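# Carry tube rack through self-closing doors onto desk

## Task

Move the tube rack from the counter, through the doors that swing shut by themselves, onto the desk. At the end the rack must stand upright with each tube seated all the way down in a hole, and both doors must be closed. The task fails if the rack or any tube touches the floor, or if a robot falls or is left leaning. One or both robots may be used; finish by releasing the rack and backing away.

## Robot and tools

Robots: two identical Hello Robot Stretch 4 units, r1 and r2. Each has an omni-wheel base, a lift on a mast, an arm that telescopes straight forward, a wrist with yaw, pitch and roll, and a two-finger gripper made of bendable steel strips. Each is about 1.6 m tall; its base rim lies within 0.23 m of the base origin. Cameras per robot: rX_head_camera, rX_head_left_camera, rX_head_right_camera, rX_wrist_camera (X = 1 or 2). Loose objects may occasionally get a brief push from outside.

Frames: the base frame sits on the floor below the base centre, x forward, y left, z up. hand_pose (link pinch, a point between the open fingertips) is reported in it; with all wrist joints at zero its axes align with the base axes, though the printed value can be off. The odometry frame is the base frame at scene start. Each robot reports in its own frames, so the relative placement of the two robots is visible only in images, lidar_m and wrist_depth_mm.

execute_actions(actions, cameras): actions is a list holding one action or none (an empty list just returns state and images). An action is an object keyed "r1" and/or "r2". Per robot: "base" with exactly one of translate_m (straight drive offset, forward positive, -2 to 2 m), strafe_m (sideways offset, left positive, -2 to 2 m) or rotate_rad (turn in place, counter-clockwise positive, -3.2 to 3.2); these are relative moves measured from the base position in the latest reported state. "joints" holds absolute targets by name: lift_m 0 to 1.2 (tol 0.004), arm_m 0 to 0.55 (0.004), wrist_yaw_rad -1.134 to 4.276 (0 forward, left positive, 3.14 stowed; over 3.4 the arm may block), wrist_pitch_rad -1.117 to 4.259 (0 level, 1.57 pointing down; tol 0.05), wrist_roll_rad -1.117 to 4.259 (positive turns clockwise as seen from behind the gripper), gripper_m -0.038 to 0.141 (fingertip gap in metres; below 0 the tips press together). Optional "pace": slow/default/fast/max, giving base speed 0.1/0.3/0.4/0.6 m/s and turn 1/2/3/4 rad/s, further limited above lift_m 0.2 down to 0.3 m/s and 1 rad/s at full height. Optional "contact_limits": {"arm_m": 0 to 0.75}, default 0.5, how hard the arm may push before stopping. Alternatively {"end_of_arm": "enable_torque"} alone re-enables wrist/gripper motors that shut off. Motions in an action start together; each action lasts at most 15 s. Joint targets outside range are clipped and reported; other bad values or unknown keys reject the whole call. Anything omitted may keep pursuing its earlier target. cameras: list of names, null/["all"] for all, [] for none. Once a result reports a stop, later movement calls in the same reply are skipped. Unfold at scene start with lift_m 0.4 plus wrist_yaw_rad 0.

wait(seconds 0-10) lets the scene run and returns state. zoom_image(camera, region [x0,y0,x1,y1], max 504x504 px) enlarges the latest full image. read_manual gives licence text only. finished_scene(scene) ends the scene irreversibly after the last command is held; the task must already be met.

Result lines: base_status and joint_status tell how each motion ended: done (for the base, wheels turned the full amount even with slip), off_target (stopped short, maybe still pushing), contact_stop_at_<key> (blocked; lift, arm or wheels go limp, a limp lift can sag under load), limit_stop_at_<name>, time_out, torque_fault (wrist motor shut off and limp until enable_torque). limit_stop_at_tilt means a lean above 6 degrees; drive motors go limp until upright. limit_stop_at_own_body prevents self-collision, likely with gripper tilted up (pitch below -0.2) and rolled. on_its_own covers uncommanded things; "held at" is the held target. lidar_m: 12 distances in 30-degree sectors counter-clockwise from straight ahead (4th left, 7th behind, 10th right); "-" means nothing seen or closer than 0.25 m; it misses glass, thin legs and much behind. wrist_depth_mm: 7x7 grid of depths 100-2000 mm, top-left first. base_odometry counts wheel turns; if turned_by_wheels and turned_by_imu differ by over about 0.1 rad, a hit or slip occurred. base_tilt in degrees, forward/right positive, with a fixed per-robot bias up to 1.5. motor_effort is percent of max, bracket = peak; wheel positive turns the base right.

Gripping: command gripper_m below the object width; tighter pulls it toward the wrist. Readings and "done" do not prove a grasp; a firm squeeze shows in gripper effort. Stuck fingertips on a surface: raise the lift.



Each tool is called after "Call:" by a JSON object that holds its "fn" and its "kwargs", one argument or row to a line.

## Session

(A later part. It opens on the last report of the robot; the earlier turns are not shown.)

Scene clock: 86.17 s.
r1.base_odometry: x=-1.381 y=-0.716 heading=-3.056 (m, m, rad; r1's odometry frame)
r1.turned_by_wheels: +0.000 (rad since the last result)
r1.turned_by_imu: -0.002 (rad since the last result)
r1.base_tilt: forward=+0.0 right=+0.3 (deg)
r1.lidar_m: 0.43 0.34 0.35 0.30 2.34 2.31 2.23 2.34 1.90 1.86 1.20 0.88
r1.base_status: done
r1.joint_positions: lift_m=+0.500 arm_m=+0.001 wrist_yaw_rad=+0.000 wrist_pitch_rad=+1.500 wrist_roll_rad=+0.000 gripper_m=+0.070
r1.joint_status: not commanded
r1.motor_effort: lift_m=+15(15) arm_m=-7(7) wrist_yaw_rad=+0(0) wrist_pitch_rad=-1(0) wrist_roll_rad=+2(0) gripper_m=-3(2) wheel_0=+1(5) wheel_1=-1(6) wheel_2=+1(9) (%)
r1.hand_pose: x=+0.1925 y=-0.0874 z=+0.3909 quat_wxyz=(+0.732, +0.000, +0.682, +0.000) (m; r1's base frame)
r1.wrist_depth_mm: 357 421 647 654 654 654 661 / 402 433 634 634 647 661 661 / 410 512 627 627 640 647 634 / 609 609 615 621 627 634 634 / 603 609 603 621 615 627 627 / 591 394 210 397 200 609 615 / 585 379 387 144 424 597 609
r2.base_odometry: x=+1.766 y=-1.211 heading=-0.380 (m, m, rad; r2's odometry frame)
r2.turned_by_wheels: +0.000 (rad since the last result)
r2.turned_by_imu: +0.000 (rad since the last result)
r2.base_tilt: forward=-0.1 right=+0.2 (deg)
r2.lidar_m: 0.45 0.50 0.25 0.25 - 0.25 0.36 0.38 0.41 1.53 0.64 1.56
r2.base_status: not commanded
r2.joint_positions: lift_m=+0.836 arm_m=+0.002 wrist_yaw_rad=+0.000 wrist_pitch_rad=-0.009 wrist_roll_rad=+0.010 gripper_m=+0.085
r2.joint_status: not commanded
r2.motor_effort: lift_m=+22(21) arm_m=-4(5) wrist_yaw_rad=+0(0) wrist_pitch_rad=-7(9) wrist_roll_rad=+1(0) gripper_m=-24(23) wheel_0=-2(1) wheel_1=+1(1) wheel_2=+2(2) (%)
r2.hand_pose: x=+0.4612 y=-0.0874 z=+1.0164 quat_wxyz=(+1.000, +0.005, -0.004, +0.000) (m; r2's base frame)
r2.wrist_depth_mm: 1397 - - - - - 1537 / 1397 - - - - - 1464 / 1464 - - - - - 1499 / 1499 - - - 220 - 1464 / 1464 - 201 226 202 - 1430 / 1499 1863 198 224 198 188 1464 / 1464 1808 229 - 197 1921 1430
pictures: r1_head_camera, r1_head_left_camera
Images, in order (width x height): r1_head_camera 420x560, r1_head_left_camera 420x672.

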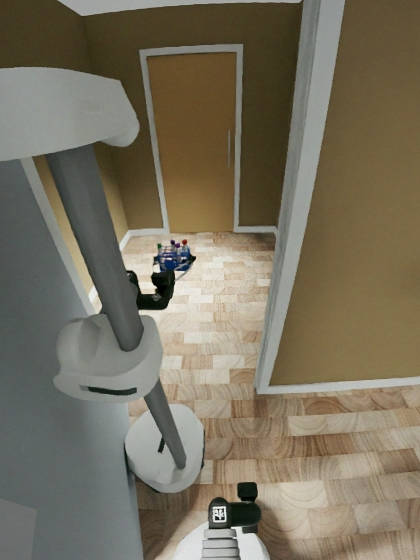

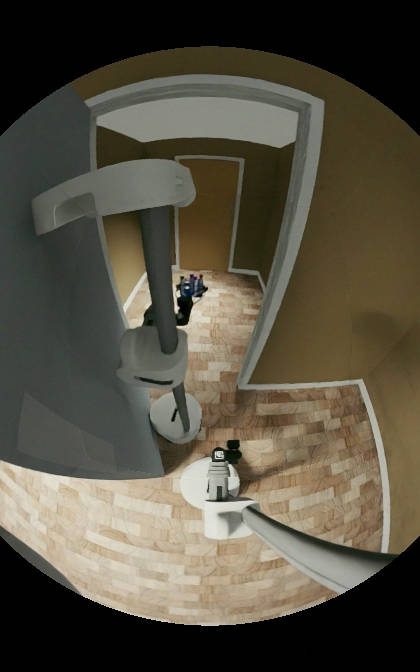

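Call:
{"fn": "execute_actions", "kwargs": {
  "actions": [
    {"r1":{"base":{"strafe_m":0.17},"pace":"slow"},"r2":{"base":{"translate_m":0.95}}}
  ],
  "cameras": ["r1_head_camera","r1_head_left_camera","r2_wrist_camera","r2_head_camera"]
}}

Scene clock: 91.27 s.
r1.base_odometry: x=-1.367 y=-0.885 heading=-3.056 (m, m, rad; r1's odometry frame)
r1.turned_by_wheels: +0.000 (rad since the last result)
r1.turned_by_imu: -0.004 (rad since the last result)
r1.base_tilt: forward=+0.1 right=+0.1 (deg)
r1.lidar_m: 1.24 0.39 0.25 - 2.19 2.31 2.24 2.38 2.08 2.00 1.21 0.93
r1.base_status: done
r1.joint_positions: lift_m=+0.500 arm_m=+0.001 wrist_yaw_rad=+0.000 wrist_pitch_rad=+1.500 wrist_roll_rad=+0.000 gripper_m=+0.070
r1.joint_status: not commanded
r1.motor_effort: lift_m=+15(15) arm_m=-7(6) wrist_yaw_rad=+0(1) wrist_pitch_rad=-1(1) wrist_roll_rad=+1(0) gripper_m=+0(3) wheel_0=-2(13) wheel_1=+1(13) wheel_2=+0(3) (%)
r1.hand_pose: x=+0.1925 y=-0.0874 z=+0.3909 quat_wxyz=(+0.732, +0.000, +0.682, +0.000) (m; r1's base frame)
r1.wrist_depth_mm: 634 640 640 647 654 661 668 / 627 647 647 647 640 647 654 / 580 621 634 634 640 640 647 / 549 609 621 615 621 640 634 / 508 609 609 615 609 627 627 / 488 394 210 399 200 615 615 / 430 382 387 144 427 609 609
r2.base_odometry: x=+2.649 y=-1.563 heading=-0.380 (m, m, rad; r2's odometry frame)
r2.turned_by_wheels: +0.000 (rad since the last result)
r2.turned_by_imu: -0.004 (rad since the last result)
r2.base_tilt: forward=-0.2 right=+0.2 (deg)
r2.lidar_m: 0.43 1.45 1.05 0.98 0.69 0.63 0.96 0.74 0.68 1.08 1.13 1.52
r2.base_status: done
r2.joint_positions: lift_m=+0.836 arm_m=+0.002 wrist_yaw_rad=+0.000 wrist_pitch_rad=-0.009 wrist_roll_rad=+0.010 gripper_m=+0.085
r2.joint_status: not commanded
r2.motor_effort: lift_m=+22(22) arm_m=-4(5) wrist_yaw_rad=-2(1) wrist_pitch_rad=-10(10) wrist_roll_rad=+1(0) gripper_m=-24(25) wheel_0=+1(9) wheel_1=+0(6) wheel_2=+2(6) (%)
r2.hand_pose: x=+0.4612 y=-0.0874 z=+1.0164 quat_wxyz=(+1.000, +0.005, -0.004, +0.000) (m; r2's base frame)
r2.wrist_depth_mm: 1397 1464 1464 1464 1499 1464 1430 / 1464 1537 1537 1464 1499 1464 1430 / 1537 1537 1537 1464 1464 1499 1430 / 1537 1499 1499 1499 220 1537 1397 / 1499 1537 200 225 203 1537 1397 / 1537 1576 198 224 198 188 1397 / 1537 1537 229 - 196 1576 1397
pictures: r1_head_camera, r1_head_left_camera, r2_head_camera, r2_wrist_camera
Images, in order (width x height): r1_head_camera 420x560, r1_head_left_camera 420x672, r2_head_camera 420x560, r2_wrist_camera 616x392.

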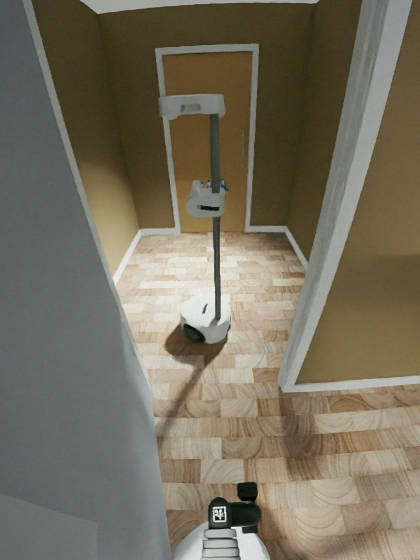

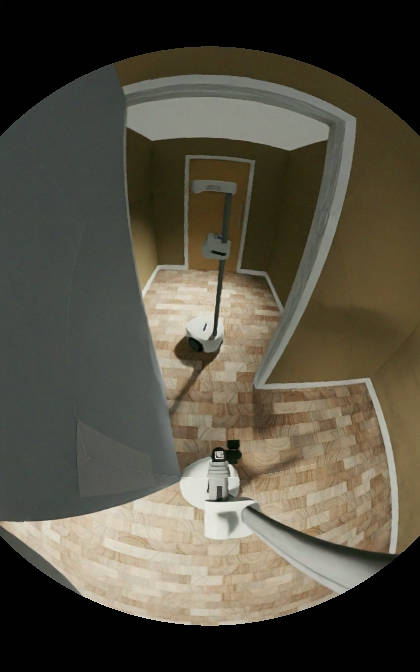

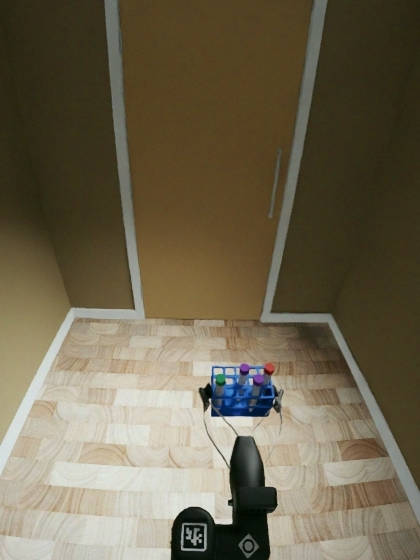

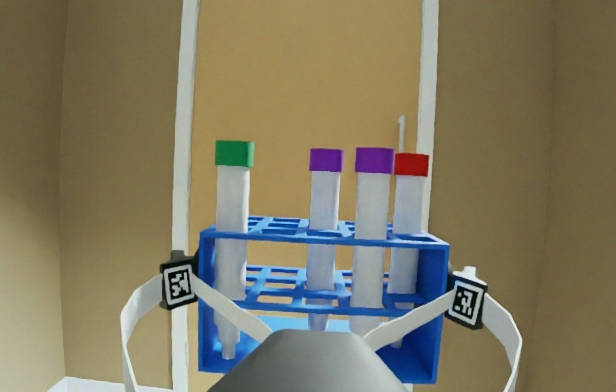

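Call:
{"fn": "execute_actions", "kwargs": {
  "actions": [
    {"r1":{"base":{"translate_m":1.6}},"r2":{"base":{"strafe_m":-0.75}}}
  ],
  "cameras": ["r1_head_camera","r1_head_left_camera"]
}}

Scene clock: 98.60 s.
r1.base_odometry: x=-2.961 y=-1.021 heading=-3.056 (m, m, rad; r1's odometry frame)
r1.turned_by_wheels: +0.000 (rad since the last result)
r1.turned_by_imu: -0.007 (rad since the last result)
r1.base_tilt: forward=+0.1 right=+0.3 (deg)
r1.lidar_m: 1.56 1.47 1.07 1.01 0.83 0.69 0.62 0.69 0.48 0.50 0.74 1.48
r1.base_status: done
r1.joint_positions: lift_m=+0.500 arm_m=+0.001 wrist_yaw_rad=+0.000 wrist_pitch_rad=+1.500 wrist_roll_rad=+0.000 gripper_m=+0.070
r1.joint_status: not commanded
r1.motor_effort: lift_m=+16(16) arm_m=-7(7) wrist_yaw_rad=+0(0) wrist_pitch_rad=-1(1) wrist_roll_rad=+1(1) gripper_m=-2(2) wheel_0=+1(5) wheel_1=+1(5) wheel_2=+0(9) (%)
r1.hand_pose: x=+0.1924 y=-0.0874 z=+0.3908 quat_wxyz=(+0.732, +0.000, +0.682, +0.000) (m; r1's base frame)
r1.wrist_depth_mm: 640 640 640 654 647 654 668 / 627 627 634 647 647 654 661 / 621 615 627 634 634 640 647 / 609 615 627 621 621 621 627 / 603 597 609 621 615 627 627 / 591 394 209 397 200 621 621 / 585 382 384 144 424 609 603
r2.base_odometry: x=+2.371 y=-2.260 heading=-0.380 (m, m, rad; r2's odometry frame)
r2.turned_by_wheels: +0.000 (rad since the last result)
r2.turned_by_imu: +0.000 (rad since the last result)
r2.base_tilt: forward=-0.1 right=+0.2 (deg)
r2.lidar_m: 0.45 1.83 0.49 0.49 0.78 0.44 0.43 0.45 0.36 0.32 0.33 0.49
r2.base_status: done
r2.joint_positions: lift_m=+0.836 arm_m=+0.002 wrist_yaw_rad=+0.000 wrist_pitch_rad=-0.009 wrist_roll_rad=+0.010 gripper_m=+0.085
r2.joint_status: not commanded
r2.motor_effort: lift_m=+21(22) arm_m=-5(5) wrist_yaw_rad=+2(0) wrist_pitch_rad=-8(9) wrist_roll_rad=+0(1) gripper_m=-25(26) wheel_0=+0(7) wheel_1=+1(9) wheel_2=+0(2) (%)
r2.hand_pose: x=+0.4612 y=-0.0874 z=+1.0165 quat_wxyz=(+1.000, +0.005, -0.004, +0.000) (m; r2's base frame)
r2.wrist_depth_mm: 1499 1499 1499 1464 1205 554 392 / 1499 1537 1499 1499 1205 544 389 / 1499 1537 1537 1537 891 549 375 / 1537 1537 1464 1537 220 544 373 / 1576 1537 201 225 202 492 375 / 1576 1537 198 224 198 188 370 / 1618 1618 229 - 196 504 362
pictures: r1_head_camera, r1_head_left_camera
Images, in order (width x height): r1_head_camera 420x560, r1_head_left_camera 420x672.

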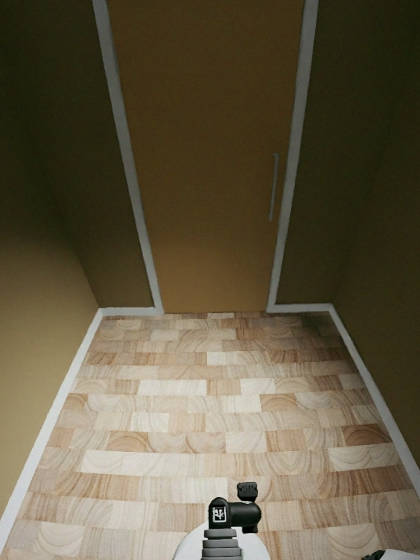

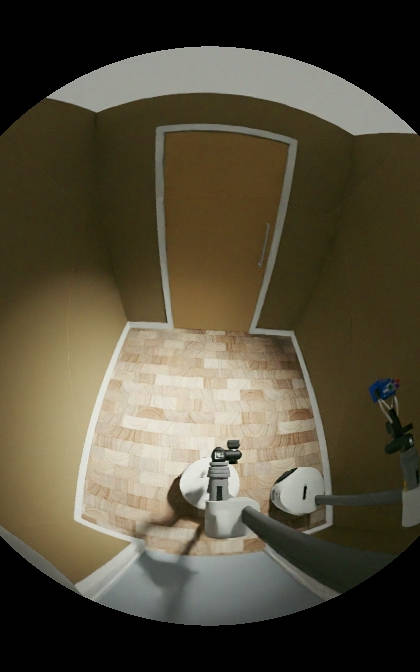

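Call:
{"fn": "execute_actions", "kwargs": {
  "actions": [
    {"r1":{"base":{"translate_m":0.95},"joints":{"lift_m":0.4},"pace":"fast"}}
  ],
  "cameras": ["r1_head_camera"]
}}

Scene clock: 103.83 s.
r1.base_odometry: x=-3.908 y=-1.103 heading=-3.056 (m, m, rad; r1's odometry frame)
r1.turned_by_wheels: +0.000 (rad since the last result)
r1.turned_by_imu: -0.005 (rad since the last result)
r1.base_tilt: forward=+0.3 right=+0.2 (deg)
r1.lidar_m: 0.63 0.69 0.94 1.00 1.05 1.49 1.58 1.06 0.94 1.03 0.95 0.68
r1.base_status: done
r1.joint_positions: lift_m=+0.400 arm_m=+0.001 wrist_yaw_rad=+0.000 wrist_pitch_rad=+1.500 wrist_roll_rad=+0.000 gripper_m=+0.070
r1.joint_status: all done
r1.motor_effort: lift_m=+15(16) arm_m=-7(7) wrist_yaw_rad=+0(0) wrist_pitch_rad=-2(1) wrist_roll_rad=+0(0) gripper_m=-3(2) wheel_0=+0(7) wheel_1=-1(2) wheel_2=+0(13) (%)
r1.hand_pose: x=+0.1924 y=-0.0874 z=+0.2909 quat_wxyz=(+0.732, +0.000, +0.682, +0.000) (m; r1's base frame)
r1.wrist_depth_mm: 525 535 535 544 549 554 554 / 530 521 535 535 539 544 549 / 517 525 521 530 535 535 544 / 508 517 525 525 525 530 535 / 504 508 512 517 517 521 521 / 504 297 209 296 200 512 521 / 290 287 289 144 324 504 508
r2.base_odometry: x=+2.371 y=-2.260 heading=-0.380 (m, m, rad; r2's odometry frame)
r2.turned_by_wheels: +0.000 (rad since the last result)
r2.turned_by_imu: -0.001 (rad since the last result)
r2.base_tilt: forward=-0.1 right=+0.2 (deg)
r2.lidar_m: 0.44 1.09 1.82 1.73 0.78 0.47 0.44 0.45 0.36 0.33 0.34 0.43
r2.base_status: not commanded
r2.joint_positions: lift_m=+0.836 arm_m=+0.002 wrist_yaw_rad=+0.000 wrist_pitch_rad=-0.009 wrist_roll_rad=+0.010 gripper_m=+0.085
r2.joint_status: not commanded
r2.motor_effort: lift_m=+21(21) arm_m=-5(5) wrist_yaw_rad=-1(2) wrist_pitch_rad=-9(9) wrist_roll_rad=+0(0) gripper_m=-26(23) wheel_0=+0(0) wheel_1=+1(1) wheel_2=+0(0) (%)
r2.hand_pose: x=+0.4612 y=-0.0874 z=+1.0165 quat_wxyz=(+1.000, +0.005, -0.004, +0.000) (m; r2's base frame)
r2.wrist_depth_mm: 1537 1499 1499 1499 1205 549 389 / 1499 1499 1499 1464 1160 549 389 / 1537 1499 1499 1499 904 544 377 / 1537 1576 1464 1464 220 539 375 / 1537 1576 202 225 202 492 377 / 1098 1537 198 224 198 189 375 / 1098 1576 229 - 196 504 364
pictures: r1_head_camera
Images, in order (width x height): r1_head_camera 420x560.

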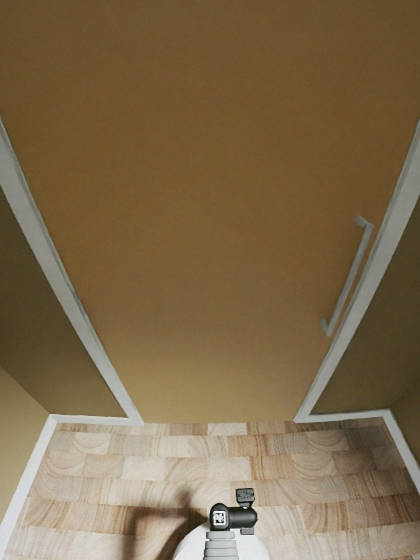

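Call:
{"fn": "zoom_image", "kwargs": {
  "camera": "r1_head_camera",
  "region": [0, 150, 200, 450]
}}

Call:
{"fn": "zoom_image", "kwargs": {
  "camera": "r1_head_camera",
  "region": [260, 200, 420, 450]
}}

Region (0, 150, 200, 450) of r1_head_camera's 420x560 image, scaled by 1.680, with more detail than that image has.

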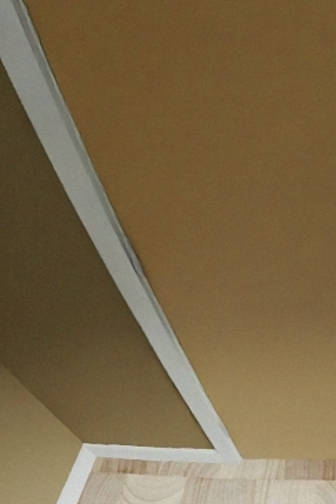

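Region (260, 200, 420, 450) of r1_head_camera's 420x560 image, scaled by 2.016, with more detail than that image has; it fills the left 323 columns of this view, and the rest is white.

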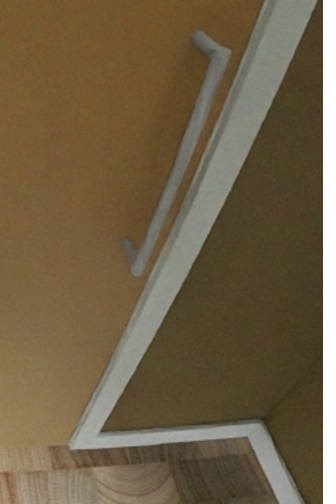

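Call:
{"fn": "execute_actions", "kwargs": {
  "actions": [
    {"r1":{"base":{"translate_m":-0.21},"joints":{"lift_m":0.84,"wrist_pitch_rad":0.0,"gripper_m":0.09},"pace":"fast"}}
  ],
  "cameras": ["r1_wrist_camera"]
}}

Scene clock: 106.77 s.
r1.base_odometry: x=-3.698 y=-1.085 heading=-3.056 (m, m, rad; r1's odometry frame)
r1.turned_by_wheels: +0.000 (rad since the last result)
r1.turned_by_imu: +0.000 (rad since the last result)
r1.base_tilt: forward=+0.1 right=+0.3 (deg)
r1.lidar_m: 0.84 0.88 1.06 1.00 1.07 1.39 1.37 0.91 0.85 1.01 1.07 0.90
r1.base_status: done
r1.joint_positions: lift_m=+0.840 arm_m=+0.001 wrist_yaw_rad=+0.000 wrist_pitch_rad=+0.002 wrist_roll_rad=+0.000 gripper_m=+0.090
r1.joint_status: all done
r1.motor_effort: lift_m=+25(27) arm_m=-7(6) wrist_yaw_rad=+1(0) wrist_pitch_rad=-8(13) wrist_roll_rad=+0(1) gripper_m=+2(5) wheel_0=-1(6) wheel_1=-1(5) wheel_2=-2(12) (%)
r1.hand_pose: x=+0.4606 y=-0.0874 z=+1.0171 quat_wxyz=(+1.000, +0.000, +0.001, +0.000) (m; r1's base frame)
r1.wrist_depth_mm: 647 654 661 654 661 668 661 / 647 654 640 654 661 654 661 / 654 647 647 654 654 668 661 / 647 647 654 654 654 661 654 / 640 640 647 654 654 654 654 / 634 640 217 647 198 654 640 / 640 640 640 144 654 647 654
r2.base_odometry: x=+2.371 y=-2.260 heading=-0.380 (m, m, rad; r2's odometry frame)
r2.turned_by_wheels: +0.000 (rad since the last result)
r2.turned_by_imu: +0.000 (rad since the last result)
r2.base_tilt: forward=-0.1 right=+0.2 (deg)
r2.lidar_m: 0.43 0.90 0.96 1.72 0.76 0.46 0.43 0.47 0.35 0.32 0.35 0.45
r2.base_status: not commanded
r2.joint_positions: lift_m=+0.836 arm_m=+0.002 wrist_yaw_rad=+0.000 wrist_pitch_rad=-0.009 wrist_roll_rad=+0.010 gripper_m=+0.085
r2.joint_status: not commanded
r2.motor_effort: lift_m=+21(21) arm_m=-5(5) wrist_yaw_rad=+0(0) wrist_pitch_rad=-9(9) wrist_roll_rad=+1(0) gripper_m=-25(26) wheel_0=+0(0) wheel_1=+1(1) wheel_2=+0(0) (%)
r2.hand_pose: x=+0.4612 y=-0.0874 z=+1.0165 quat_wxyz=(+1.000, +0.005, -0.004, +0.000) (m; r2's base frame)
r2.wrist_depth_mm: 1499 1464 1499 1499 1182 549 389 / 1499 1537 1499 1499 1182 554 392 / 1499 1576 1576 1537 878 544 377 / 1537 1576 1499 1537 220 544 375 / 1576 1537 202 225 202 488 377 / 1576 1576 198 223 198 189 370 / 1576 1576 230 - 196 500 364
pictures: r1_wrist_camera
Images, in order (width x height): r1_wrist_camera 616x392.

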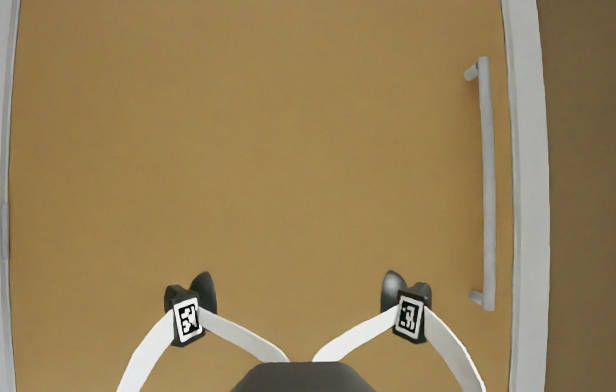

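Call:
{"fn": "execute_actions", "kwargs": {
  "actions": [
    {"r1":{"base":{"rotate_rad":-0.675},"joints":{"wrist_yaw_rad":0.7,"arm_m":0.25}}}
  ],
  "cameras": []
}}

Call:
{"fn": "execute_actions", "kwargs": {
  "actions": [
    {"r1":{"base":{"strafe_m":0.055},"joints":{"arm_m":0.378}}}
  ],
  "cameras": ["r1_wrist_camera"]
}}

Scene clock: 109.27 s.
r1.base_odometry: x=-3.698 y=-1.085 heading=+2.551 (m, m, rad; r1's odometry frame)
r1.turned_by_wheels: -0.675 (rad since the last result)
r1.turned_by_imu: -0.685 (rad since the last result)
r1.base_tilt: forward=+0.2 right=+0.2 (deg)
r1.lidar_m: 0.89 0.86 0.88 1.10 1.01 1.01 1.33 1.38 0.91 0.83 1.01 1.03
r1.base_status: done
r1.joint_positions: lift_m=+0.840 arm_m=+0.249 wrist_yaw_rad=+0.700 wrist_pitch_rad=+0.002 wrist_roll_rad=+0.000 gripper_m=+0.090
r1.joint_status: all done
r1.motor_effort: lift_m=+25(25) arm_m=+7(7) wrist_yaw_rad=+1(3) wrist_pitch_rad=-7(7) wrist_roll_rad=+0(0) gripper_m=+1(0) wheel_0=-1(6) wheel_1=-1(7) wheel_2=-1(6) (%)
r1.hand_pose: x=+0.6966 y=+0.1190 z=+1.0172 quat_wxyz=(+0.939, -0.001, +0.001, +0.343) (m; r1's base frame)
r1.wrist_depth_mm: 500 492 496 500 496 492 492 / 500 496 496 496 492 492 488 / 496 496 488 492 492 488 484 / 496 488 488 492 488 484 484 / 500 488 492 488 492 484 484 / 484 488 216 488 197 484 484 / 488 492 488 144 480 477 488
r2.base_odometry: x=+2.371 y=-2.260 heading=-0.380 (m, m, rad; r2's odometry frame)
r2.turned_by_wheels: +0.000 (rad since the last result)
r2.turned_by_imu: +0.000 (rad since the last result)
r2.base_tilt: forward=-0.1 right=+0.2 (deg)
r2.lidar_m: 0.44 0.92 0.96 1.73 0.77 0.47 0.43 0.46 0.36 0.33 0.34 0.40
r2.base_status: not commanded
r2.joint_positions: lift_m=+0.836 arm_m=+0.002 wrist_yaw_rad=+0.000 wrist_pitch_rad=-0.009 wrist_roll_rad=+0.010 gripper_m=+0.085
r2.joint_status: not commanded
r2.motor_effort: lift_m=+21(21) arm_m=-5(5) wrist_yaw_rad=+1(1) wrist_pitch_rad=-9(9) wrist_roll_rad=+0(0) gripper_m=-22(23) wheel_0=+0(0) wheel_1=+1(1) wheel_2=+0(0) (%)
r2.hand_pose: x=+0.4612 y=-0.0874 z=+1.0165 quat_wxyz=(+1.000, +0.005, -0.004, +0.000) (m; r2's base frame)
r2.wrist_depth_mm: 1499 1499 1499 1464 1205 554 387 / 1537 1499 1499 1499 1160 549 392 / 1537 1576 1537 1499 891 549 377 / 1499 1537 1229 1537 220 539 373 / 1576 1576 201 225 202 488 377 / 1576 1576 198 223 199 189 373 / 1576 1576 230 - 196 500 364
pictures: none
No camera images: the call's "cameras" was empty. Leave "cameras" out to get every camera's image.

Scene clock: 110.67 s.
r1.base_odometry: x=-3.729 y=-1.130 heading=+2.552 (m, m, rad; r1's odometry frame)
r1.turned_by_wheels: +0.000 (rad since the last result)
r1.turned_by_imu: +0.000 (rad since the last result)
r1.base_tilt: forward=+0.1 right=+0.4 (deg)
r1.lidar_m: 0.88 0.81 0.83 1.05 0.96 0.98 1.25 1.42 0.98 0.89 1.06 1.05
r1.base_status: done
r1.joint_positions: lift_m=+0.840 arm_m=+0.377 wrist_yaw_rad=+0.700 wrist_pitch_rad=+0.002 wrist_roll_rad=+0.000 gripper_m=+0.090
r1.joint_status: all done
r1.motor_effort: lift_m=+25(25) arm_m=+7(6) wrist_yaw_rad=+0(1) wrist_pitch_rad=-7(6) wrist_roll_rad=+0(1) gripper_m=+1(5) wheel_0=+1(8) wheel_1=-1(10) wheel_2=+0(0) (%)
r1.hand_pose: x=+0.8246 y=+0.1190 z=+1.0172 quat_wxyz=(+0.939, -0.001, +0.001, +0.343) (m; r1's base frame)
r1.wrist_depth_mm: 359 362 359 359 359 357 353 / 359 359 357 355 355 353 355 / 357 359 355 355 353 353 353 / 357 357 355 353 353 351 349 / 355 355 353 351 351 349 351 / 353 351 217 351 198 351 349 / 351 353 353 144 345 349 347
r2.base_odometry: x=+2.371 y=-2.260 heading=-0.380 (m, m, rad; r2's odometry frame)
r2.turned_by_wheels: +0.000 (rad since the last result)
r2.turned_by_imu: +0.000 (rad since the last result)
r2.base_tilt: forward=-0.2 right=+0.2 (deg)
r2.lidar_m: 0.44 0.97 1.01 1.72 0.78 0.46 0.45 0.46 0.35 0.32 0.33 0.44
r2.base_status: not commanded
r2.joint_positions: lift_m=+0.836 arm_m=+0.002 wrist_yaw_rad=+0.000 wrist_pitch_rad=-0.009 wrist_roll_rad=+0.010 gripper_m=+0.085
r2.joint_status: not commanded
r2.motor_effort: lift_m=+21(21) arm_m=-4(5) wrist_yaw_rad=+0(0) wrist_pitch_rad=-9(9) wrist_roll_rad=+0(1) gripper_m=-26(24) wheel_0=+0(0) wheel_1=+2(1) wheel_2=+0(0) (%)
r2.hand_pose: x=+0.4612 y=-0.0874 z=+1.0165 quat_wxyz=(+1.000, +0.005, -0.004, +0.000) (m; r2's base frame)
r2.wrist_depth_mm: 1499 1537 1499 1499 1182 549 389 / 1537 1499 1464 1499 1182 549 392 / 1537 1499 1499 1537 878 544 377 / 1537 1537 1160 1537 220 539 373 / 1537 1576 201 225 202 492 375 / 1576 1537 198 223 198 189 370 / 1576 1576 229 - 196 508 366
pictures: r1_wrist_camera
Images, in order (width x height): r1_wrist_camera 616x392.

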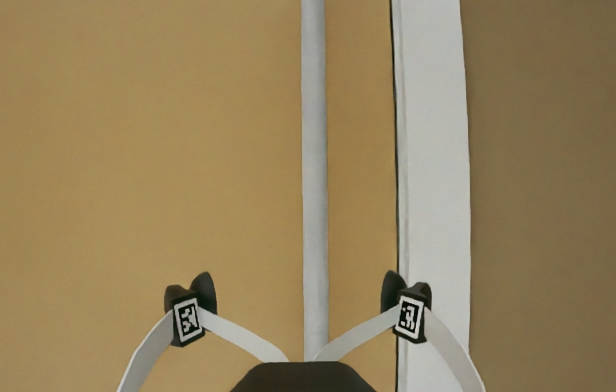

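Call:
{"fn": "execute_actions", "kwargs": {
  "actions": [
    {"r1":{"base":{"strafe_m":0.055},"joints":{"arm_m":0.46},"pace":"slow"}}
  ],
  "cameras": ["r1_wrist_camera"]
}}

Scene clock: 113.07 s.
r1.base_odometry: x=-3.759 y=-1.176 heading=+2.552 (m, m, rad; r1's odometry frame)
r1.turned_by_wheels: +0.000 (rad since the last result)
r1.turned_by_imu: -0.001 (rad since the last result)
r1.base_tilt: forward=+0.1 right=+0.1 (deg)
r1.lidar_m: 0.87 0.79 0.81 0.99 0.92 0.96 1.19 1.42 1.02 0.95 1.09 1.11
r1.base_status: done
r1.joint_positions: lift_m=+0.840 arm_m=+0.459 wrist_yaw_rad=+0.700 wrist_pitch_rad=+0.002 wrist_roll_rad=+0.000 gripper_m=+0.090
r1.joint_status: all done
r1.motor_effort: lift_m=+25(25) arm_m=+7(8) wrist_yaw_rad=+1(0) wrist_pitch_rad=-6(7) wrist_roll_rad=+0(1) gripper_m=-2(0) wheel_0=-2(6) wheel_1=+2(7) wheel_2=+0(0) (%)
r1.hand_pose: x=+0.9066 y=+0.1190 z=+1.0172 quat_wxyz=(+0.939, -0.001, +0.001, +0.343) (m; r1's base frame)
r1.wrist_depth_mm: 260 262 259 259 257 244 - / 260 260 257 258 257 242 256 / 258 259 258 256 257 243 254 / 257 257 256 256 255 241 253 / 256 257 256 254 255 240 252 / 255 256 216 254 197 238 251 / 255 254 254 144 254 237 -
r2.base_odometry: x=+2.371 y=-2.260 heading=-0.380 (m, m, rad; r2's odometry frame)
r2.turned_by_wheels: +0.000 (rad since the last result)
r2.turned_by_imu: +0.000 (rad since the last result)
r2.base_tilt: forward=-0.1 right=+0.2 (deg)
r2.lidar_m: 0.44 1.04 1.06 1.72 0.78 0.47 0.44 0.45 0.35 0.32 0.35 0.44
r2.base_status: not commanded
r2.joint_positions: lift_m=+0.836 arm_m=+0.002 wrist_yaw_rad=+0.000 wrist_pitch_rad=-0.009 wrist_roll_rad=+0.010 gripper_m=+0.085
r2.joint_status: not commanded
r2.motor_effort: lift_m=+21(21) arm_m=-5(5) wrist_yaw_rad=+1(1) wrist_pitch_rad=-9(9) wrist_roll_rad=+0(1) gripper_m=-23(26) wheel_0=+0(0) wheel_1=+2(1) wheel_2=+0(0) (%)
r2.hand_pose: x=+0.4612 y=-0.0874 z=+1.0165 quat_wxyz=(+1.000, +0.005, -0.004, +0.000) (m; r2's base frame)
r2.wrist_depth_mm: 1464 1499 1499 1537 1229 549 387 / 1464 1464 1499 1499 1205 549 389 / 1537 1537 1537 1576 891 539 379 / 1576 1499 1182 1537 220 539 373 / 1576 1537 200 225 203 488 375 / 1537 1537 198 224 198 189 373 / 1576 1576 229 - 196 500 364
pictures: r1_wrist_camera
Images, in order (width x height): r1_wrist_camera 616x392.

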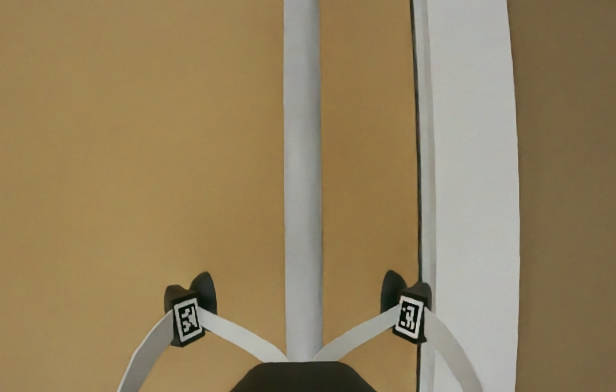

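Call:
{"fn": "execute_actions", "kwargs": {
  "actions": [
    {"r1":{"joints":{"gripper_m":-0.03}}}
  ],
  "cameras": ["r1_wrist_camera"]
}}

Call:
{"fn": "execute_actions", "kwargs": {
  "actions": [
    {"r1":{"base":{"strafe_m":-0.06},"joints":{"arm_m":0.347},"pace":"slow"}}
  ],
  "cameras": ["r1_wrist_camera"]
}}

Scene clock: 115.33 s.
r1.base_odometry: x=-3.759 y=-1.176 heading=+2.552 (m, m, rad; r1's odometry frame)
r1.turned_by_wheels: +0.000 (rad since the last result)
r1.turned_by_imu: -0.001 (rad since the last result)
r1.base_tilt: forward=+0.1 right=+0.4 (deg)
r1.lidar_m: 0.86 0.77 0.80 1.01 0.92 0.95 1.21 1.42 1.01 0.97 1.09 1.11
r1.base_status: not commanded
r1.joint_positions: lift_m=+0.840 arm_m=+0.459 wrist_yaw_rad=+0.700 wrist_pitch_rad=+0.002 wrist_roll_rad=+0.000 gripper_m=-0.030
r1.joint_status: all done
r1.motor_effort: lift_m=+25(25) arm_m=+5(7) wrist_yaw_rad=+0(4) wrist_pitch_rad=-7(7) wrist_roll_rad=+1(0) gripper_m=-16(17) wheel_0=-2(2) wheel_1=+2(3) wheel_2=+1(2) (%)
r1.hand_pose: x=+0.9070 y=+0.1191 z=+1.0172 quat_wxyz=(+0.939, -0.001, +0.001, +0.343) (m; r1's base frame)
r1.wrist_depth_mm: 252 250 248 247 246 243 - / 249 249 247 245 245 242 254 / 250 247 246 183 244 240 254 / 249 247 246 181 243 240 252 / 248 245 245 181 241 239 251 / 245 245 245 181 240 238 251 / 246 243 244 174 240 237 -
r2.base_odometry: x=+2.371 y=-2.260 heading=-0.380 (m, m, rad; r2's odometry frame)
r2.turned_by_wheels: +0.000 (rad since the last result)
r2.turned_by_imu: +0.000 (rad since the last result)
r2.base_tilt: forward=-0.2 right=+0.2 (deg)
r2.lidar_m: 0.43 1.02 1.05 1.73 0.76 0.46 0.44 0.46 0.36 0.32 0.33 0.44
r2.base_status: not commanded
r2.joint_positions: lift_m=+0.836 arm_m=+0.002 wrist_yaw_rad=+0.000 wrist_pitch_rad=-0.009 wrist_roll_rad=+0.010 gripper_m=+0.085
r2.joint_status: not commanded
r2.motor_effort: lift_m=+21(21) arm_m=-5(5) wrist_yaw_rad=+0(2) wrist_pitch_rad=-8(9) wrist_roll_rad=+1(0) gripper_m=-24(24) wheel_0=+0(0) wheel_1=+1(1) wheel_2=+0(0) (%)
r2.hand_pose: x=+0.4612 y=-0.0874 z=+1.0165 quat_wxyz=(+1.000, +0.005, -0.004, +0.000) (m; r2's base frame)
r2.wrist_depth_mm: 1499 1499 1537 1499 1182 549 387 / 1499 1499 1499 1499 1205 549 389 / 1576 1499 1537 1499 878 544 377 / 1576 1499 1205 1537 219 539 373 / 1537 1576 200 224 203 492 375 / 1576 1537 198 223 197 189 370 / 1576 1576 229 - 195 504 364
pictures: r1_wrist_camera
Images, in order (width x height): r1_wrist_camera 616x392.

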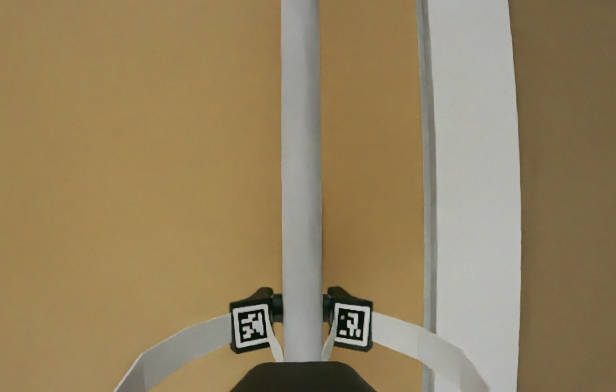

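Scene clock: 117.73 s.
r1.base_odometry: x=-3.726 y=-1.126 heading=+2.552 (m, m, rad; r1's odometry frame)
r1.turned_by_wheels: +0.000 (rad since the last result)
r1.turned_by_imu: +0.000 (rad since the last result)
r1.base_tilt: forward=+0.1 right=+0.2 (deg)
r1.lidar_m: 0.76 0.73 0.78 1.05 0.96 0.99 1.27 1.42 0.95 0.87 1.05 1.06
r1.base_status: done
r1.joint_positions: lift_m=+0.840 arm_m=+0.348 wrist_yaw_rad=+0.700 wrist_pitch_rad=+0.002 wrist_roll_rad=+0.000 gripper_m=-0.030
r1.joint_status: all done
r1.motor_effort: lift_m=+25(25) arm_m=-8(9) wrist_yaw_rad=-1(24) wrist_pitch_rad=-6(7) wrist_roll_rad=+1(1) gripper_m=-13(16) wheel_0=+1(12) wheel_1=-1(4) wheel_2=+2(6) (%)
r1.hand_pose: x=+0.7962 y=+0.1191 z=+1.0172 quat_wxyz=(+0.939, -0.001, +0.001, +0.343) (m; r1's base frame)
r1.wrist_depth_mm: 283 271 259 244 238 379 379 / 282 271 258 242 237 377 379 / 281 268 256 243 236 379 379 / 279 267 255 242 236 377 377 / 279 266 255 240 236 373 375 / 281 266 251 181 232 375 370 / 276 266 250 174 230 375 370
r2.base_odometry: x=+2.371 y=-2.260 heading=-0.380 (m, m, rad; r2's odometry frame)
r2.turned_by_wheels: +0.000 (rad since the last result)
r2.turned_by_imu: +0.000 (rad since the last result)
r2.base_tilt: forward=-0.1 right=+0.2 (deg)
r2.lidar_m: 0.45 0.96 1.02 1.74 0.76 0.46 0.43 0.45 0.35 0.32 0.36 0.44
r2.base_status: not commanded
r2.joint_positions: lift_m=+0.836 arm_m=+0.002 wrist_yaw_rad=+0.000 wrist_pitch_rad=-0.009 wrist_roll_rad=+0.010 gripper_m=+0.085
r2.joint_status: not commanded
r2.motor_effort: lift_m=+21(21) arm_m=-4(4) wrist_yaw_rad=+1(0) wrist_pitch_rad=-9(8) wrist_roll_rad=+0(0) gripper_m=-24(25) wheel_0=+0(0) wheel_1=+1(1) wheel_2=+0(0) (%)
r2.hand_pose: x=+0.4612 y=-0.0874 z=+1.0165 quat_wxyz=(+1.000, +0.005, -0.004, +0.000) (m; r2's base frame)
r2.wrist_depth_mm: 1464 1397 1366 1499 1229 554 389 / 1499 1397 1430 1537 1182 549 389 / 1464 1397 1397 1537 878 549 377 / 1537 1430 1160 1537 219 539 375 / 1537 1464 201 226 202 488 375 / 1537 1464 198 223 198 188 370 / 1576 1499 229 - 196 500 364
pictures: r1_wrist_camera
Images, in order (width x height): r1_wrist_camera 616x392.

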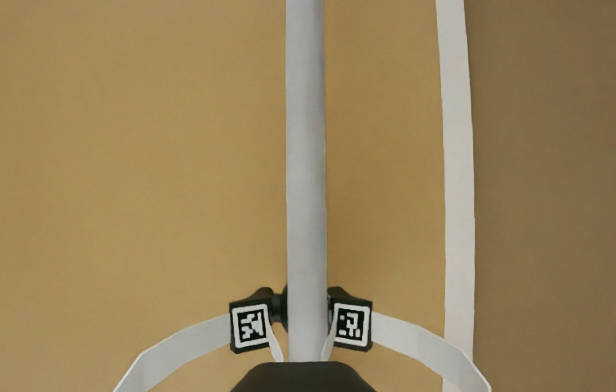

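Call:
{"fn": "execute_actions", "kwargs": {
  "actions": [
    {"r1":{"base":{"strafe_m":-0.05},"joints":{"arm_m":0.211},"pace":"slow"}}
  ],
  "cameras": []
}}

Call:
{"fn": "execute_actions", "kwargs": {
  "actions": [
    {"r1":{"base":{"translate_m":-0.56},"joints":{"arm_m":0.35,"wrist_yaw_rad":0.62}}}
  ],
  "cameras": ["r1_wrist_camera"]
}}

Scene clock: 120.63 s.
r1.base_odometry: x=-3.699 y=-1.085 heading=+2.552 (m, m, rad; r1's odometry frame)
r1.turned_by_wheels: +0.000 (rad since the last result)
r1.turned_by_imu: +0.000 (rad since the last result)
r1.base_tilt: forward=+0.2 right=+0.3 (deg)
r1.lidar_m: 0.57 0.65 0.74 1.09 1.02 1.03 1.28 1.39 0.91 0.84 1.00 1.01
r1.base_status: done
r1.joint_positions: lift_m=+0.840 arm_m=+0.212 wrist_yaw_rad=+0.700 wrist_pitch_rad=+0.002 wrist_roll_rad=+0.000 gripper_m=-0.030
r1.joint_status: all done
r1.motor_effort: lift_m=+25(25) arm_m=-8(9) wrist_yaw_rad=-1(31) wrist_pitch_rad=-7(6) wrist_roll_rad=+0(0) gripper_m=-16(18) wheel_0=+1(13) wheel_1=-2(6) wheel_2=+2(7) (%)
r1.hand_pose: x=+0.6603 y=+0.1191 z=+1.0172 quat_wxyz=(+0.939, -0.001, +0.001, +0.343) (m; r1's base frame)
r1.wrist_depth_mm: 338 304 274 241 231 521 521 / 336 303 273 241 230 517 512 / 334 301 273 241 231 521 512 / 330 300 271 240 230 517 517 / 332 300 270 240 229 512 508 / 330 297 264 180 222 512 512 / 327 296 262 174 222 512 508
r2.base_odometry: x=+2.371 y=-2.260 heading=-0.380 (m, m, rad; r2's odometry frame)
r2.turned_by_wheels: +0.000 (rad since the last result)
r2.turned_by_imu: +0.000 (rad since the last result)
r2.base_tilt: forward=-0.1 right=+0.2 (deg)
r2.lidar_m: 0.43 0.91 0.96 1.73 0.78 0.45 0.43 0.46 0.36 0.33 0.35 0.44
r2.base_status: not commanded
r2.joint_positions: lift_m=+0.836 arm_m=+0.002 wrist_yaw_rad=+0.000 wrist_pitch_rad=-0.009 wrist_roll_rad=+0.010 gripper_m=+0.085
r2.joint_status: not commanded
r2.motor_effort: lift_m=+21(21) arm_m=-5(5) wrist_yaw_rad=+1(2) wrist_pitch_rad=-8(9) wrist_roll_rad=+0(0) gripper_m=-25(25) wheel_0=+0(0) wheel_1=+1(1) wheel_2=+0(0) (%)
r2.hand_pose: x=+0.4612 y=-0.0874 z=+1.0165 quat_wxyz=(+1.000, +0.005, -0.004, +0.000) (m; r2's base frame)
r2.wrist_depth_mm: 1430 1308 1499 1499 1229 549 387 / 1464 1308 1499 1499 1205 549 387 / 1430 1308 1499 1499 891 549 375 / 1464 1255 1205 1499 219 544 373 / 1499 1366 202 226 203 492 377 / 1537 1336 199 224 198 188 370 / 1499 1366 230 - 196 504 364
pictures: none
No camera images: the call's "cameras" was empty. Leave "cameras" out to get every camera's image.

Scene clock: 123.97 s.
r1.base_odometry: x=-3.233 y=-1.396 heading=+2.554 (m, m, rad; r1's odometry frame)
r1.turned_by_wheels: +0.002 (rad since the last result)
r1.turned_by_imu: +0.005 (rad since the last result)
r1.base_tilt: forward=-0.1 right=+0.1 (deg)
r1.lidar_m: 0.74 0.87 1.12 0.75 0.67 0.68 0.88 0.86 0.97 0.90 0.90 1.38
r1.base_status: done
r1.joint_positions: lift_m=+0.840 arm_m=+0.349 wrist_yaw_rad=+0.630 wrist_pitch_rad=+0.002 wrist_roll_rad=+0.000 gripper_m=-0.029
r1.joint_status: all done
r1.on_its_own: wrist_yaw_rad is at rest, and its effort (-29) is outside its rest range (-13 to +13)
r1.motor_effort: lift_m=+24(25) arm_m=+4(8) wrist_yaw_rad=-29(46) wrist_pitch_rad=-7(7) wrist_roll_rad=-1(2) gripper_m=-20(20) wheel_0=+11(12) wheel_1=+4(6) wheel_2=+8(23) (%)
r1.hand_pose: x=+0.8048 y=+0.0994 z=+1.0172 quat_wxyz=(+0.951, +0.000, +0.001, +0.310) (m; r1's base frame)
r1.wrist_depth_mm: 831 530 351 240 213 186 904 / 831 517 349 240 214 186 891 / 831 508 345 240 213 187 891 / 820 508 343 239 214 186 891 / 809 508 343 240 213 185 891 / 798 512 304 181 201 186 878 / 831 427 315 146 173 175 878
r2.base_odometry: x=+2.371 y=-2.260 heading=-0.380 (m, m, rad; r2's odometry frame)
r2.turned_by_wheels: +0.000 (rad since the last result)
r2.turned_by_imu: +0.000 (rad since the last result)
r2.base_tilt: forward=-0.2 right=+0.2 (deg)
r2.lidar_m: 0.44 1.04 0.92 0.97 0.79 0.46 0.45 0.47 0.35 0.32 0.34 0.44
r2.base_status: not commanded
r2.joint_positions: lift_m=+0.836 arm_m=+0.002 wrist_yaw_rad=+0.000 wrist_pitch_rad=-0.009 wrist_roll_rad=+0.010 gripper_m=+0.085
r2.joint_status: not commanded
r2.motor_effort: lift_m=+21(21) arm_m=-5(5) wrist_yaw_rad=+2(2) wrist_pitch_rad=-9(9) wrist_roll_rad=+0(1) gripper_m=-24(23) wheel_0=+0(0) wheel_1=+1(2) wheel_2=+0(0) (%)
r2.hand_pose: x=+0.4612 y=-0.0874 z=+1.0165 quat_wxyz=(+1.000, +0.005, -0.004, +0.000) (m; r2's base frame)
r2.wrist_depth_mm: 1205 - - 1464 1205 554 389 / 1060 - - 1499 1182 549 394 / 1537 - - 1499 904 549 377 / 1537 - 1537 1537 220 539 375 / 1576 - 201 224 202 492 377 / 1537 - 198 224 198 188 370 / 1229 - 229 - 196 504 366
pictures: r1_wrist_camera
Images, in order (width x height): r1_wrist_camera 616x392.

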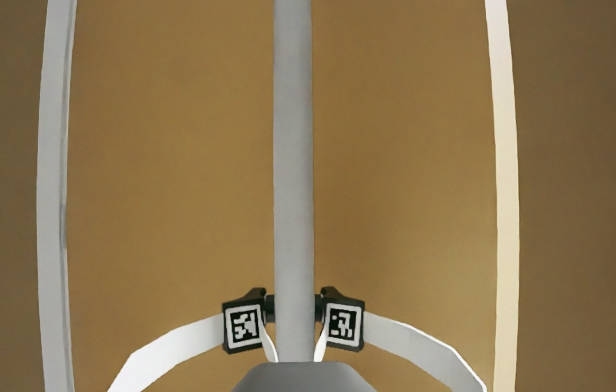

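Call:
{"fn": "execute_actions", "kwargs": {
  "actions": [
    {"r1":{"base":{"strafe_m":0.082},"joints":{"arm_m":0.22},"pace":"slow"}}
  ],
  "cameras": []
}}

Call:
{"fn": "execute_actions", "kwargs": {
  "actions": [
    {"r1":{"base":{"strafe_m":0.105},"joints":{"arm_m":0.085,"wrist_yaw_rad":0.52},"pace":"slow"},"r2":{"base":{"strafe_m":0.3}}}
  ],
  "cameras": ["r1_wrist_camera","r2_head_camera"]
}}

Scene clock: 126.97 s.
r1.base_odometry: x=-3.279 y=-1.464 heading=+2.553 (m, m, rad; r1's odometry frame)
r1.turned_by_wheels: -0.001 (rad since the last result)
r1.turned_by_imu: -0.003 (rad since the last result)
r1.base_tilt: forward=+0.3 right=+0.1 (deg)
r1.lidar_m: 0.60 0.76 1.07 0.68 0.60 0.61 0.81 0.92 1.03 0.99 1.01 1.44
r1.base_status: done
r1.joint_positions: lift_m=+0.840 arm_m=+0.221 wrist_yaw_rad=+0.614 wrist_pitch_rad=+0.002 wrist_roll_rad=+0.000 gripper_m=-0.030
r1.joint_status: all done
r1.on_its_own: wrist_yaw_rad is at rest, and its effort (+19) is outside its rest range (-13 to +13)
r1.motor_effort: lift_m=+25(25) arm_m=-8(11) wrist_yaw_rad=+19(45) wrist_pitch_rad=-7(7) wrist_roll_rad=+0(0) gripper_m=-11(17) wheel_0=-6(17) wheel_1=-2(6) wheel_2=-5(10) (%)
r1.hand_pose: x=+0.6785 y=+0.0947 z=+1.0172 quat_wxyz=(+0.953, +0.000, +0.001, +0.302) (m; r1's base frame)
r1.wrist_depth_mm: 878 798 410 243 211 168 - / 866 798 404 165 211 168 - / 891 759 402 163 211 169 - / 866 750 399 161 212 169 149 / 866 768 399 160 211 169 - / 866 768 375 160 190 167 - / 866 778 334 147 198 153 -
r2.base_odometry: x=+2.371 y=-2.260 heading=-0.380 (m, m, rad; r2's odometry frame)
r2.turned_by_wheels: +0.000 (rad since the last result)
r2.turned_by_imu: +0.000 (rad since the last result)
r2.base_tilt: forward=-0.1 right=+0.1 (deg)
r2.lidar_m: 0.44 1.09 1.00 1.10 0.78 0.46 0.44 0.46 0.34 0.33 0.35 0.45
r2.base_status: not commanded
r2.joint_positions: lift_m=+0.836 arm_m=+0.002 wrist_yaw_rad=+0.000 wrist_pitch_rad=-0.009 wrist_roll_rad=+0.010 gripper_m=+0.085
r2.joint_status: not commanded
r2.motor_effort: lift_m=+21(21) arm_m=-5(4) wrist_yaw_rad=+1(2) wrist_pitch_rad=-9(10) wrist_roll_rad=+0(0) gripper_m=-24(23) wheel_0=+0(0) wheel_1=+1(1) wheel_2=+0(0) (%)
r2.hand_pose: x=+0.4612 y=-0.0874 z=+1.0165 quat_wxyz=(+1.000, +0.005, -0.004, +0.000) (m; r2's base frame)
r2.wrist_depth_mm: - - - 1464 1205 549 387 / - - - 1499 1182 549 392 / - - - 1499 878 549 377 / - - 1499 1537 219 549 373 / - - 201 225 202 492 377 / - - 198 224 199 189 373 / 1863 - 229 - 196 500 366
pictures: none
No camera images: the call's "cameras" was empty. Leave "cameras" out to get every camera's image.

Scene clock: 129.60 s.
r1.base_odometry: x=-3.337 y=-1.551 heading=+2.552 (m, m, rad; r1's odometry frame)
r1.turned_by_wheels: -0.001 (rad since the last result)
r1.turned_by_imu: -0.003 (rad since the last result)
r1.base_tilt: forward=+0.1 right=+0.2 (deg)
r1.lidar_m: 0.45 0.67 0.92 0.58 0.51 0.54 0.67 0.97 1.08 0.82 0.91 1.50
r1.base_status: done
r1.joint_positions: lift_m=+0.840 arm_m=+0.086 wrist_yaw_rad=+0.515 wrist_pitch_rad=+0.002 wrist_roll_rad=+0.000 gripper_m=-0.030
r1.joint_status: all done
r1.on_its_own: wrist_yaw_rad is at rest, and its effort (+16) is outside its rest range (-13 to +13)
r1.motor_effort: lift_m=+25(25) arm_m=-8(10) wrist_yaw_rad=+16(49) wrist_pitch_rad=-7(7) wrist_roll_rad=+0(0) gripper_m=-14(13) wheel_0=-6(16) wheel_1=-1(7) wheel_2=-4(10) (%)
r1.hand_pose: x=+0.5514 y=+0.0659 z=+1.0172 quat_wxyz=(+0.967, +0.000, +0.001, +0.254) (m; r1's base frame)
r1.wrist_depth_mm: 866 904 466 242 204 158 - / 878 878 455 244 205 158 - / 878 878 449 156 206 159 - / 866 878 449 154 206 159 - / 878 904 449 152 204 160 - / 866 878 418 152 182 158 - / 878 891 359 147 190 143 -
r2.base_odometry: x=+2.482 y=-1.981 heading=-0.380 (m, m, rad; r2's odometry frame)
r2.turned_by_wheels: +0.000 (rad since the last result)
r2.turned_by_imu: -0.001 (rad since the last result)
r2.base_tilt: forward=-0.1 right=+0.2 (deg)
r2.lidar_m: 0.45 0.94 0.83 1.44 0.77 0.56 0.44 0.47 0.64 0.63 0.66 0.45
r2.base_status: done
r2.joint_positions: lift_m=+0.836 arm_m=+0.002 wrist_yaw_rad=+0.000 wrist_pitch_rad=-0.009 wrist_roll_rad=+0.010 gripper_m=+0.085
r2.joint_status: not commanded
r2.motor_effort: lift_m=+21(21) arm_m=-5(4) wrist_yaw_rad=-1(1) wrist_pitch_rad=-9(8) wrist_roll_rad=+1(0) gripper_m=-24(25) wheel_0=+0(12) wheel_1=-1(10) wheel_2=+0(4) (%)
r2.hand_pose: x=+0.4612 y=-0.0874 z=+1.0165 quat_wxyz=(+1.000, +0.005, -0.004, +0.000) (m; r2's base frame)
r2.wrist_depth_mm: 866 - - - 1537 1182 854 / 891 - - 1499 1499 1182 831 / 917 - - 1499 1499 1182 831 / 946 - - 1499 218 1160 809 / 960 - 200 225 203 1078 798 / 931 - 198 224 198 189 778 / 917 1921 229 - 196 1078 778
pictures: r1_wrist_camera, r2_head_camera
Images, in order (width x height): r1_wrist_camera 616x392, r2_head_camera 420x560.

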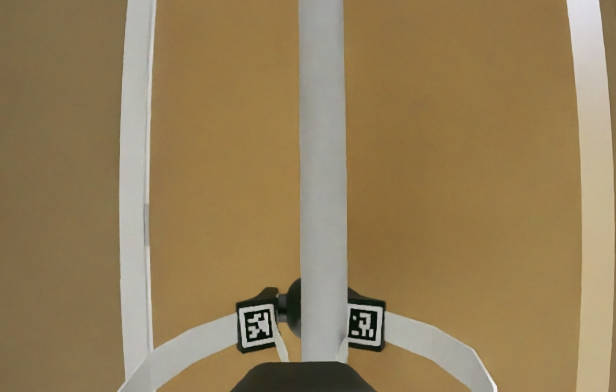

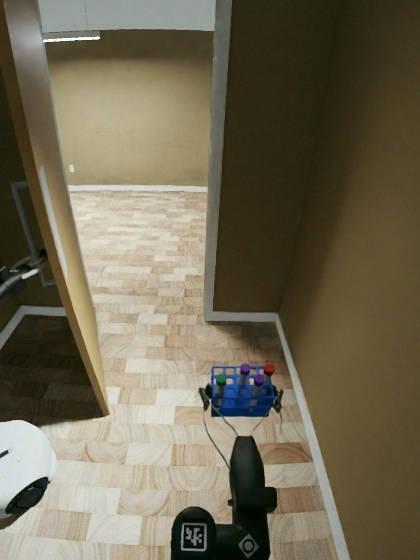

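Call:
{"fn": "execute_actions", "kwargs": {
  "actions": [
    {"r1":{"base":{"strafe_m":0.072},"joints":{"arm_m":0.008,"wrist_yaw_rad":0.42},"pace":"slow"},"r2":{"base":{"strafe_m":0.3}}}
  ],
  "cameras": ["r1_wrist_camera","r2_head_camera"]
}}

Scene clock: 132.20 s.
r1.base_odometry: x=-3.377 y=-1.611 heading=+2.551 (m, m, rad; r1's odometry frame)
r1.turned_by_wheels: -0.001 (rad since the last result)
r1.turned_by_imu: -0.002 (rad since the last result)
r1.base_tilt: forward=+0.1 right=+0.2 (deg)
r1.lidar_m: 0.40 0.62 0.81 0.51 0.45 0.47 0.62 1.00 0.72 0.63 0.65 1.59
r1.base_status: done
r1.joint_positions: lift_m=+0.840 arm_m=+0.009 wrist_yaw_rad=+0.415 wrist_pitch_rad=+0.002 wrist_roll_rad=+0.000 gripper_m=-0.030
r1.joint_status: all done
r1.motor_effort: lift_m=+25(26) arm_m=-7(11) wrist_yaw_rad=+13(43) wrist_pitch_rad=-7(9) wrist_roll_rad=+0(0) gripper_m=-13(19) wheel_0=-4(13) wheel_1=+0(8) wheel_2=-4(8) (%)
r1.hand_pose: x=+0.4795 y=+0.0364 z=+1.0172 quat_wxyz=(+0.979, +0.000, +0.001, +0.206) (m; r1's base frame)
r1.wrist_depth_mm: 854 917 480 252 211 163 - / 854 891 473 250 211 163 - / 878 917 469 252 212 163 - / 866 904 466 250 212 164 - / 854 904 462 251 211 164 - / 854 891 433 183 187 163 - / 842 878 370 156 196 147 -
r2.base_odometry: x=+2.593 y=-1.703 heading=-0.380 (m, m, rad; r2's odometry frame)
r2.turned_by_wheels: +0.000 (rad since the last result)
r2.turned_by_imu: -0.001 (rad since the last result)
r2.base_tilt: forward=-0.2 right=+0.2 (deg)
r2.lidar_m: 0.44 0.69 0.66 1.13 0.73 0.56 0.54 0.55 0.66 0.93 0.99 1.29
r2.base_status: done
r2.joint_positions: lift_m=+0.836 arm_m=+0.002 wrist_yaw_rad=+0.000 wrist_pitch_rad=-0.009 wrist_roll_rad=+0.010 gripper_m=+0.085
r2.joint_status: not commanded
r2.motor_effort: lift_m=+21(21) arm_m=-5(5) wrist_yaw_rad=+2(1) wrist_pitch_rad=-8(9) wrist_roll_rad=+0(0) gripper_m=-26(24) wheel_0=+0(12) wheel_1=-1(8) wheel_2=+0(1) (%)
r2.hand_pose: x=+0.4612 y=-0.0874 z=+1.0165 quat_wxyz=(+1.000, +0.005, -0.004, +0.000) (m; r2's base frame)
r2.wrist_depth_mm: 1499 891 - - 1464 1499 1308 / 1464 820 - - 1499 1499 1281 / 1537 842 - - 1499 1537 1205 / 1537 854 - - 219 1499 1205 / 1576 891 202 226 204 1499 1205 / 1576 683 198 223 198 187 1229 / 1537 878 229 - 196 1537 1205
pictures: r1_wrist_camera, r2_head_camera
Images, in order (width x height): r1_wrist_camera 616x392, r2_head_camera 420x560.

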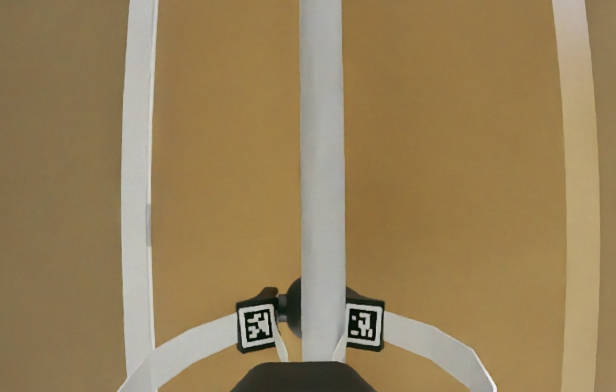

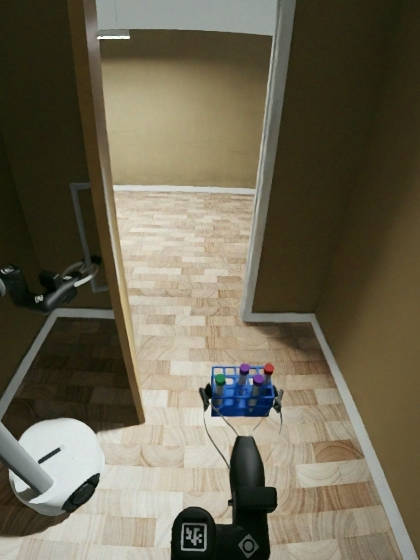

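Call:
{"fn": "execute_actions", "kwargs": {
  "actions": [
    {"r2":{"base":{"translate_m":1.35}}}
  ],
  "cameras": ["r2_head_left_camera","r2_head_camera"]
}}

Scene clock: 138.70 s.
r1.base_odometry: x=-3.377 y=-1.611 heading=+2.551 (m, m, rad; r1's odometry frame)
r1.turned_by_wheels: +0.000 (rad since the last result)
r1.turned_by_imu: -0.002 (rad since the last result)
r1.base_tilt: forward=+0.0 right=+0.2 (deg)
r1.lidar_m: 0.39 0.64 0.81 0.52 0.47 0.48 0.59 1.02 1.12 1.44 1.54 0.96
r1.base_status: not commanded
r1.joint_positions: lift_m=+0.840 arm_m=+0.009 wrist_yaw_rad=+0.415 wrist_pitch_rad=+0.002 wrist_roll_rad=+0.000 gripper_m=-0.030
r1.joint_status: not commanded
r1.motor_effort: lift_m=+25(25) arm_m=-8(7) wrist_yaw_rad=+13(13) wrist_pitch_rad=-7(7) wrist_roll_rad=+0(1) gripper_m=-14(11) wheel_0=-4(5) wheel_1=+0(0) wheel_2=-4(4) (%)
r1.hand_pose: x=+0.4795 y=+0.0364 z=+1.0172 quat_wxyz=(+0.979, +0.000, +0.001, +0.206) (m; r1's base frame)
r1.wrist_depth_mm: 866 904 477 251 211 163 - / 866 904 473 251 211 163 - / 866 904 469 251 212 164 - / 866 904 466 252 211 164 - / 878 904 469 250 211 164 - / 854 904 430 183 187 163 - / 866 878 370 156 196 146 -
r2.base_odometry: x=+3.847 y=-2.203 heading=-0.380 (m, m, rad; r2's odometry frame)
r2.turned_by_wheels: +0.000 (rad since the last result)
r2.turned_by_imu: -0.006 (rad since the last result)
r2.base_tilt: forward=-0.1 right=+0.2 (deg)
r2.lidar_m: 0.45 2.94 0.47 0.41 0.40 0.47 1.84 1.36 0.96 0.90 0.61 0.51
r2.base_status: done
r2.joint_positions: lift_m=+0.836 arm_m=+0.002 wrist_yaw_rad=+0.000 wrist_pitch_rad=-0.009 wrist_roll_rad=+0.010 gripper_m=+0.085
r2.joint_status: not commanded
r2.motor_effort: lift_m=+21(21) arm_m=-5(5) wrist_yaw_rad=+0(1) wrist_pitch_rad=-9(9) wrist_roll_rad=+1(0) gripper_m=-26(26) wheel_0=+0(8) wheel_1=-1(5) wheel_2=+0(10) (%)
r2.hand_pose: x=+0.4612 y=-0.0874 z=+1.0165 quat_wxyz=(+1.000, +0.005, -0.004, +0.000) (m; r2's base frame)
r2.wrist_depth_mm: - - - - - - - / - - - - - - - / - - - - - - - / - - - - 220 - - / - - 202 225 202 - - / - - 199 224 199 189 - / 1983 - 229 - 196 - -
pictures: r2_head_camera, r2_head_left_camera
Images, in order (width x height): r2_head_camera 420x560, r2_head_left_camera 420x672.

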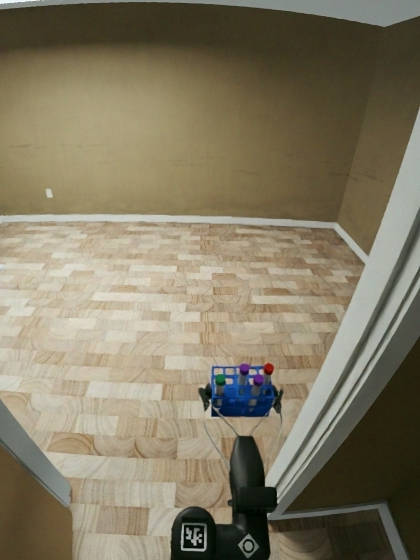

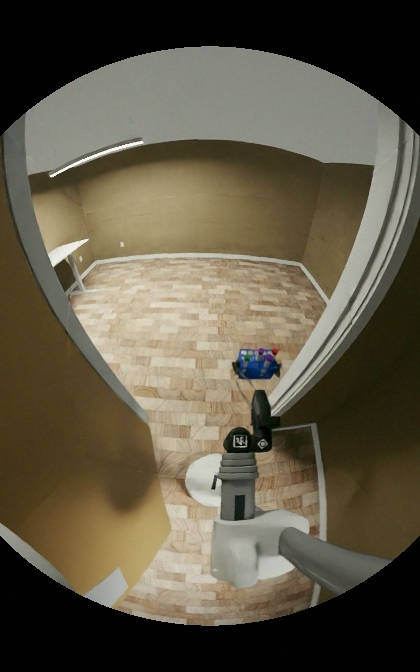

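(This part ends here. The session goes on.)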